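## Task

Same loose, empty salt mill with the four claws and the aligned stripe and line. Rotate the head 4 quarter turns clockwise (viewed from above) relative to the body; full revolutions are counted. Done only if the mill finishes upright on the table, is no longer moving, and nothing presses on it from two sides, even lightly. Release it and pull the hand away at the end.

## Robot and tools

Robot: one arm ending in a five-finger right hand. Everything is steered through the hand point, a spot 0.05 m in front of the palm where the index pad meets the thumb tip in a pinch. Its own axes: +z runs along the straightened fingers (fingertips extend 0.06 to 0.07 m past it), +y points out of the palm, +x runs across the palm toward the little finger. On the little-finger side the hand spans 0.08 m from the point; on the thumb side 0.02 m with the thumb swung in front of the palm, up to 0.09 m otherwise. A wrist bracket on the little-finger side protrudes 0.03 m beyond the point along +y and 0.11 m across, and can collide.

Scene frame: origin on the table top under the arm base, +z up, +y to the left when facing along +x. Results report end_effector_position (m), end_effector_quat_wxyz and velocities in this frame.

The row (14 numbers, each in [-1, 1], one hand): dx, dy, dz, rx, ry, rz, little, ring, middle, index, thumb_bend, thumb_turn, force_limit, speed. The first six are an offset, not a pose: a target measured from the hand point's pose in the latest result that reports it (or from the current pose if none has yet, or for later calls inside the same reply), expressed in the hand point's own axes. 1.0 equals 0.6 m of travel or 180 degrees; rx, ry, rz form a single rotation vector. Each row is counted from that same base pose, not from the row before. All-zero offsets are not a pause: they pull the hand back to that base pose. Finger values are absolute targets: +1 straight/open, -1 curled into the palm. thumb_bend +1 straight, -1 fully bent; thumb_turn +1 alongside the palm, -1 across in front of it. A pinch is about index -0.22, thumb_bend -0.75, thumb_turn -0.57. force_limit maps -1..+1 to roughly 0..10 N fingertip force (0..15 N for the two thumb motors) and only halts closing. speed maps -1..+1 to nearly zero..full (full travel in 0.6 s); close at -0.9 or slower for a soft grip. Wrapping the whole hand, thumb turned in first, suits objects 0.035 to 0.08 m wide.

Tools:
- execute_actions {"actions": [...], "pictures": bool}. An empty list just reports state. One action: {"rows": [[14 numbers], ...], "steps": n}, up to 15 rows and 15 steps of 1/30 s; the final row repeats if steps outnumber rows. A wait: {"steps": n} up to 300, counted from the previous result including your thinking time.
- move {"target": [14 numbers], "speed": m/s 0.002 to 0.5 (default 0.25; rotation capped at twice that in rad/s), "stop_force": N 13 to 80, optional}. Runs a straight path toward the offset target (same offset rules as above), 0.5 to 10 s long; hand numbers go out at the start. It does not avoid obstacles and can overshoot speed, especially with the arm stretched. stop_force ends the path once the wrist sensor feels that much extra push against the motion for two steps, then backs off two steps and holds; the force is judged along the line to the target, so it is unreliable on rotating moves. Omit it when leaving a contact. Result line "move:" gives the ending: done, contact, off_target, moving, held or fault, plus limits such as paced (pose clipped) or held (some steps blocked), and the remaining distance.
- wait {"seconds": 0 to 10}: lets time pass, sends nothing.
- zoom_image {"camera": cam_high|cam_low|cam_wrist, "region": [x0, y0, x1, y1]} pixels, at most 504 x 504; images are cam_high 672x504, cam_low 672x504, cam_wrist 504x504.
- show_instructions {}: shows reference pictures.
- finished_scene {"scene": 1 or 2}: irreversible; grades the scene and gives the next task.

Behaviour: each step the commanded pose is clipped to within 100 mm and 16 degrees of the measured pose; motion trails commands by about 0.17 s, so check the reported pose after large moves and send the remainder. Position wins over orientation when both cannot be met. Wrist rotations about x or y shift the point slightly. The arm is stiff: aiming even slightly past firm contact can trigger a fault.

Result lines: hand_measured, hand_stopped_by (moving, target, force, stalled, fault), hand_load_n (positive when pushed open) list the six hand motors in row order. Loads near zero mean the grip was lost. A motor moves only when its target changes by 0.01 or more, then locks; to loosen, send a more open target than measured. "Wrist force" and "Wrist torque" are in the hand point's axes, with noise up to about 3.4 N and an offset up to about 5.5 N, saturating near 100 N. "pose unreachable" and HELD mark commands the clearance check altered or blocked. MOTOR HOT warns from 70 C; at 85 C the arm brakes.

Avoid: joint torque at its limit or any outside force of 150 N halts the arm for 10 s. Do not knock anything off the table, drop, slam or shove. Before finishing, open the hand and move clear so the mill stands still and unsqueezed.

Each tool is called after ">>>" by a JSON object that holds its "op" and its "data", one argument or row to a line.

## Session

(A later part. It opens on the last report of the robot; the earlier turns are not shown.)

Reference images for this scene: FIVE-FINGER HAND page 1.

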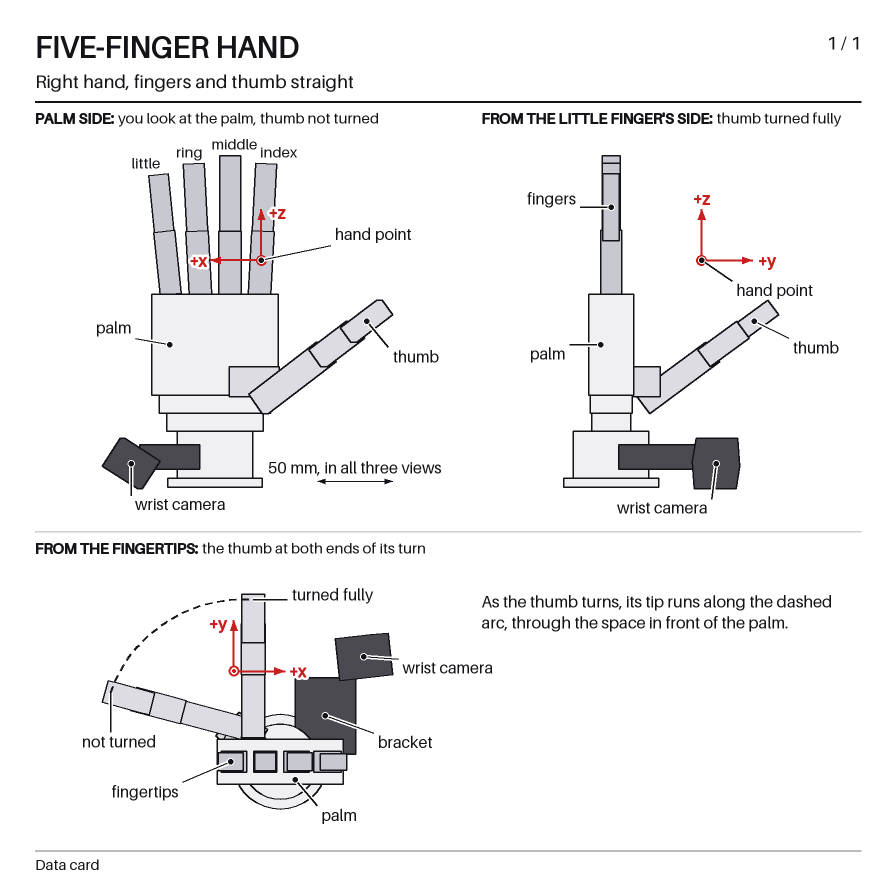

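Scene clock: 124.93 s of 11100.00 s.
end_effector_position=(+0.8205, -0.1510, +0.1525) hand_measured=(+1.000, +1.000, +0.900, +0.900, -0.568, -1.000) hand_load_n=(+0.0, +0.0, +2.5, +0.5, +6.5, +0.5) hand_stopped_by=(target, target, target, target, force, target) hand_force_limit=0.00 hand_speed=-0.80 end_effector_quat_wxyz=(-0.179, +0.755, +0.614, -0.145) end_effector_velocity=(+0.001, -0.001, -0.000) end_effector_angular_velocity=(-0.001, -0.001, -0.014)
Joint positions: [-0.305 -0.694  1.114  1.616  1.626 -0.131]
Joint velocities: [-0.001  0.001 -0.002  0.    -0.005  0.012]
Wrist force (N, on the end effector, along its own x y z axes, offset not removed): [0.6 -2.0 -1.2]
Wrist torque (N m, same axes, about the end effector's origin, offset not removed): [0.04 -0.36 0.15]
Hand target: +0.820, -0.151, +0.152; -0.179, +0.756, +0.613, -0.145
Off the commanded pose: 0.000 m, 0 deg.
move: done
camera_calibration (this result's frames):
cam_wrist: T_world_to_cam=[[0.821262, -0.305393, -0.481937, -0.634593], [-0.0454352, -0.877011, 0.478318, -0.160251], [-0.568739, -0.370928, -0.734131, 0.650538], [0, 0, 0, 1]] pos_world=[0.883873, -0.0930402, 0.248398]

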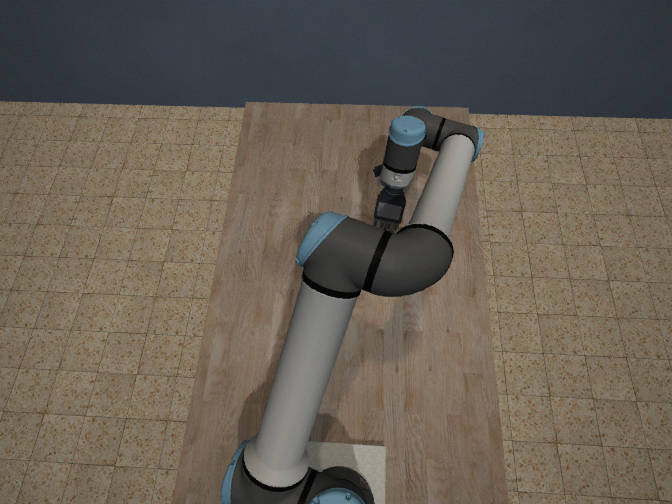

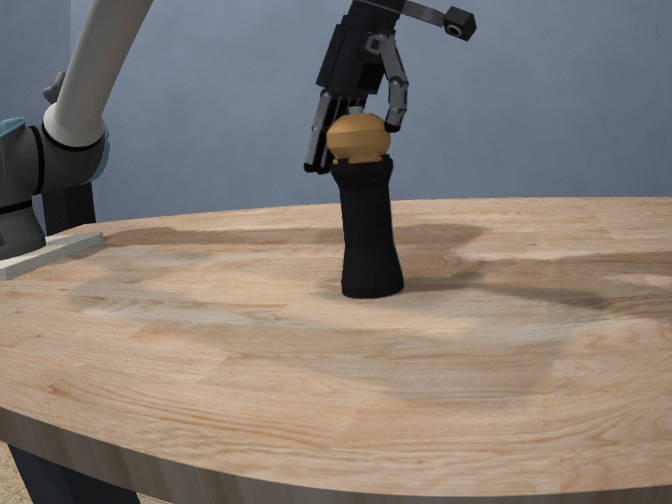

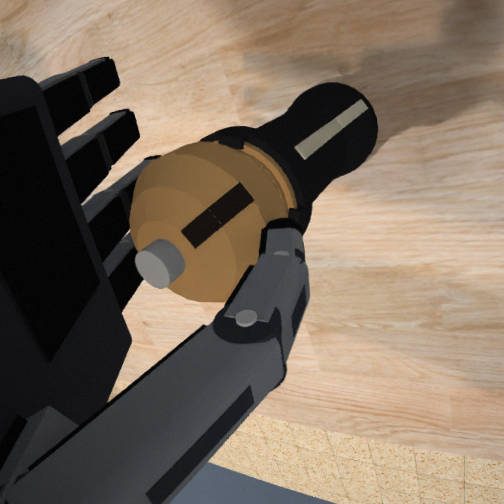

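Aligned. Release.

>>> {"op": "move", "data": {
  "target": [0, -0.001, -0.002, 0, 0, 0, 1, 1, 0.9, 0.9, 0.2, -1, 0.0, 0.3],
  "speed": 0.02
}}

>>> {"op": "move", "data": {
  "target": [0, -0.06, -0.119, 0, 0, 0, 1, 1, 0.9, 0.9, 0.2, -1, 0.0, 0.3],
  "speed": 0.25
}}

Scene clock: 126.33 s of 11100.00 s.
end_effector_position=(+0.8205, -0.1511, +0.1538) hand_measured=(+1.000, +1.000, +0.900, +0.900, +0.200, -1.000) hand_load_n=(+0.0, +0.0, +0.5, +0.0, +0.0, +0.0) hand_stopped_by=(target, target, target, target, target, target) hand_force_limit=0.00 hand_speed=0.30 end_effector_quat_wxyz=(-0.179, +0.755, +0.614, -0.145) end_effector_velocity=(+0.001, +0.001, +0.002) end_effector_angular_velocity=(-0.002, -0.004, +0.003)
Joint positions: [-0.305 -0.695  1.114  1.618  1.626 -0.131]
Joint velocities: [ 0.002 -0.002 -0.002 -0.001  0.001 -0.001]
Wrist force (N, on the end effector, along its own x y z axes, offset not removed): [-1.3 -2.4 1.2]
Wrist torque (N m, same axes, about the end effector's origin, offset not removed): [-0.28 -0.10 -0.04]
Hand target: +0.821, -0.151, +0.154; -0.179, +0.755, +0.614, -0.145
Off the commanded pose: 0.000 m, 0 deg.
move: done
camera_calibration (this result's frames):
cam_wrist: T_world_to_cam=[[0.821224, -0.30549, -0.48194, -0.633958], [-0.0455394, -0.877007, 0.478314, -0.160846], [-0.568785, -0.370856, -0.734131, 0.651514], [0, 0, 0, 1]] pos_world=[0.883868, -0.0931125, 0.249702]

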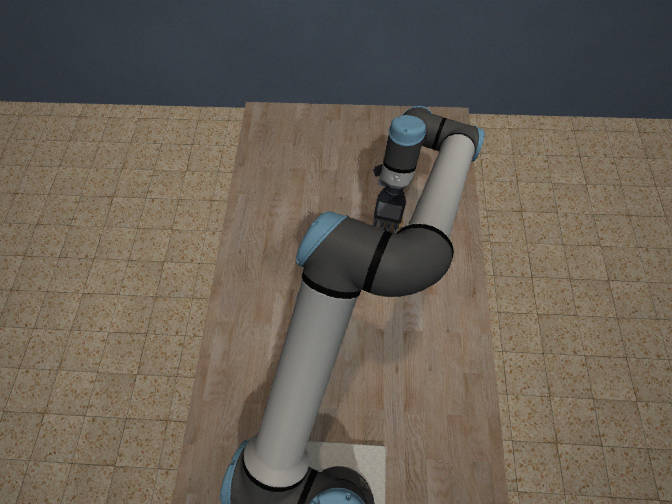

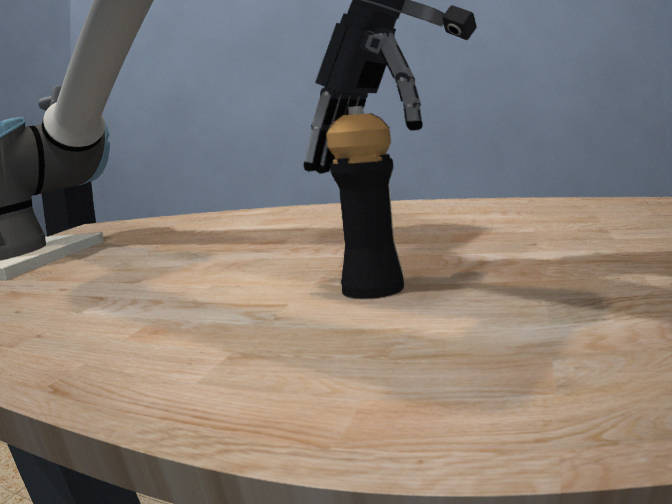

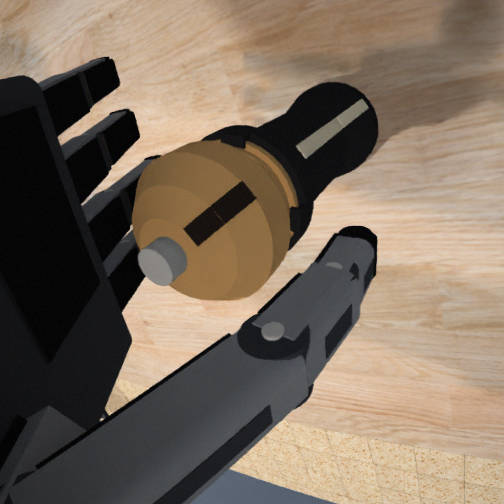

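Scene clock: 127.37 s of 11100.00 s.
end_effector_position=(+0.8202, -0.1510, +0.2334) hand_measured=(+1.000, +1.000, +0.900, +0.900, +0.200, -1.000) hand_load_n=(+0.0, +0.0, +0.0, +0.0, +0.0, +0.0) hand_stopped_by=(target, target, target, target, target, target) hand_force_limit=0.00 hand_speed=0.30 end_effector_quat_wxyz=(-0.179, +0.755, +0.614, -0.145) end_effector_velocity=(-0.001, -0.001, +0.002) end_effector_angular_velocity=(+0.001, +0.001, -0.001)
Joint positions: [-0.306 -0.748  1.062  1.722  1.626 -0.132]
Joint velocities: [-0.001 -0.001 -0.002  0.005 -0.    -0.001]
Wrist force (N, on the end effector, along its own x y z axes, offset not removed): [0.0 1.3 -2.1]
Wrist torque (N m, same axes, about the end effector's origin, offset not removed): [0.32 -0.21 0.17]
Hand target: +0.820, -0.151, +0.234; -0.179, +0.755, +0.614, -0.145
Off the commanded pose: 0.000 m, 0 deg.
move: done
camera_calibration (this result's frames):
cam_wrist: T_world_to_cam=[[0.821238, -0.305488, -0.481919, -0.595377], [-0.0455464, -0.877005, 0.478317, -0.198864], [-0.568765, -0.370863, -0.734144, 0.709803], [0, 0, 0, 1]] pos_world=[0.8836, -0.093046, 0.329294]

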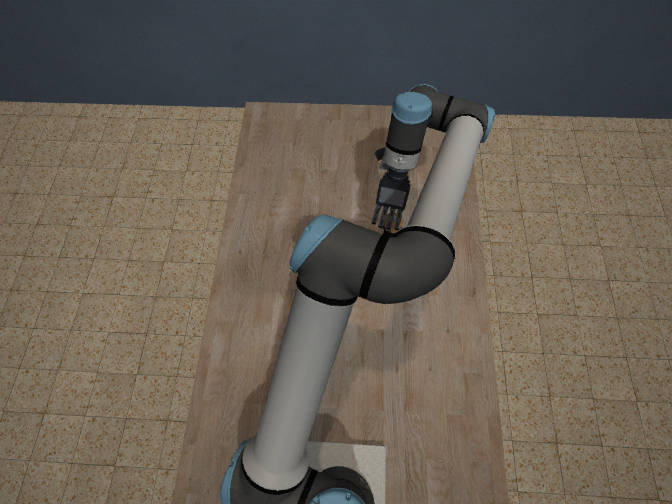

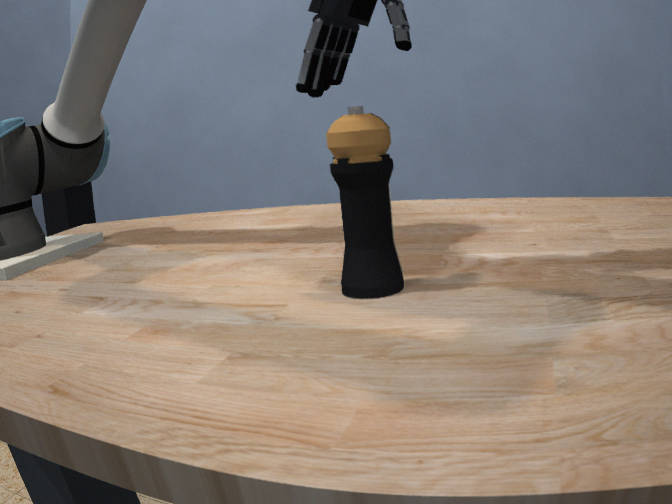

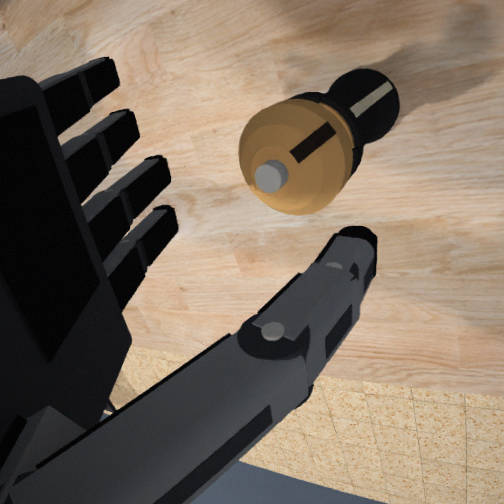

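>>> {"op": "finished_scene", "data": {
  "scene": 2
}}

The scene is finished: the task was done.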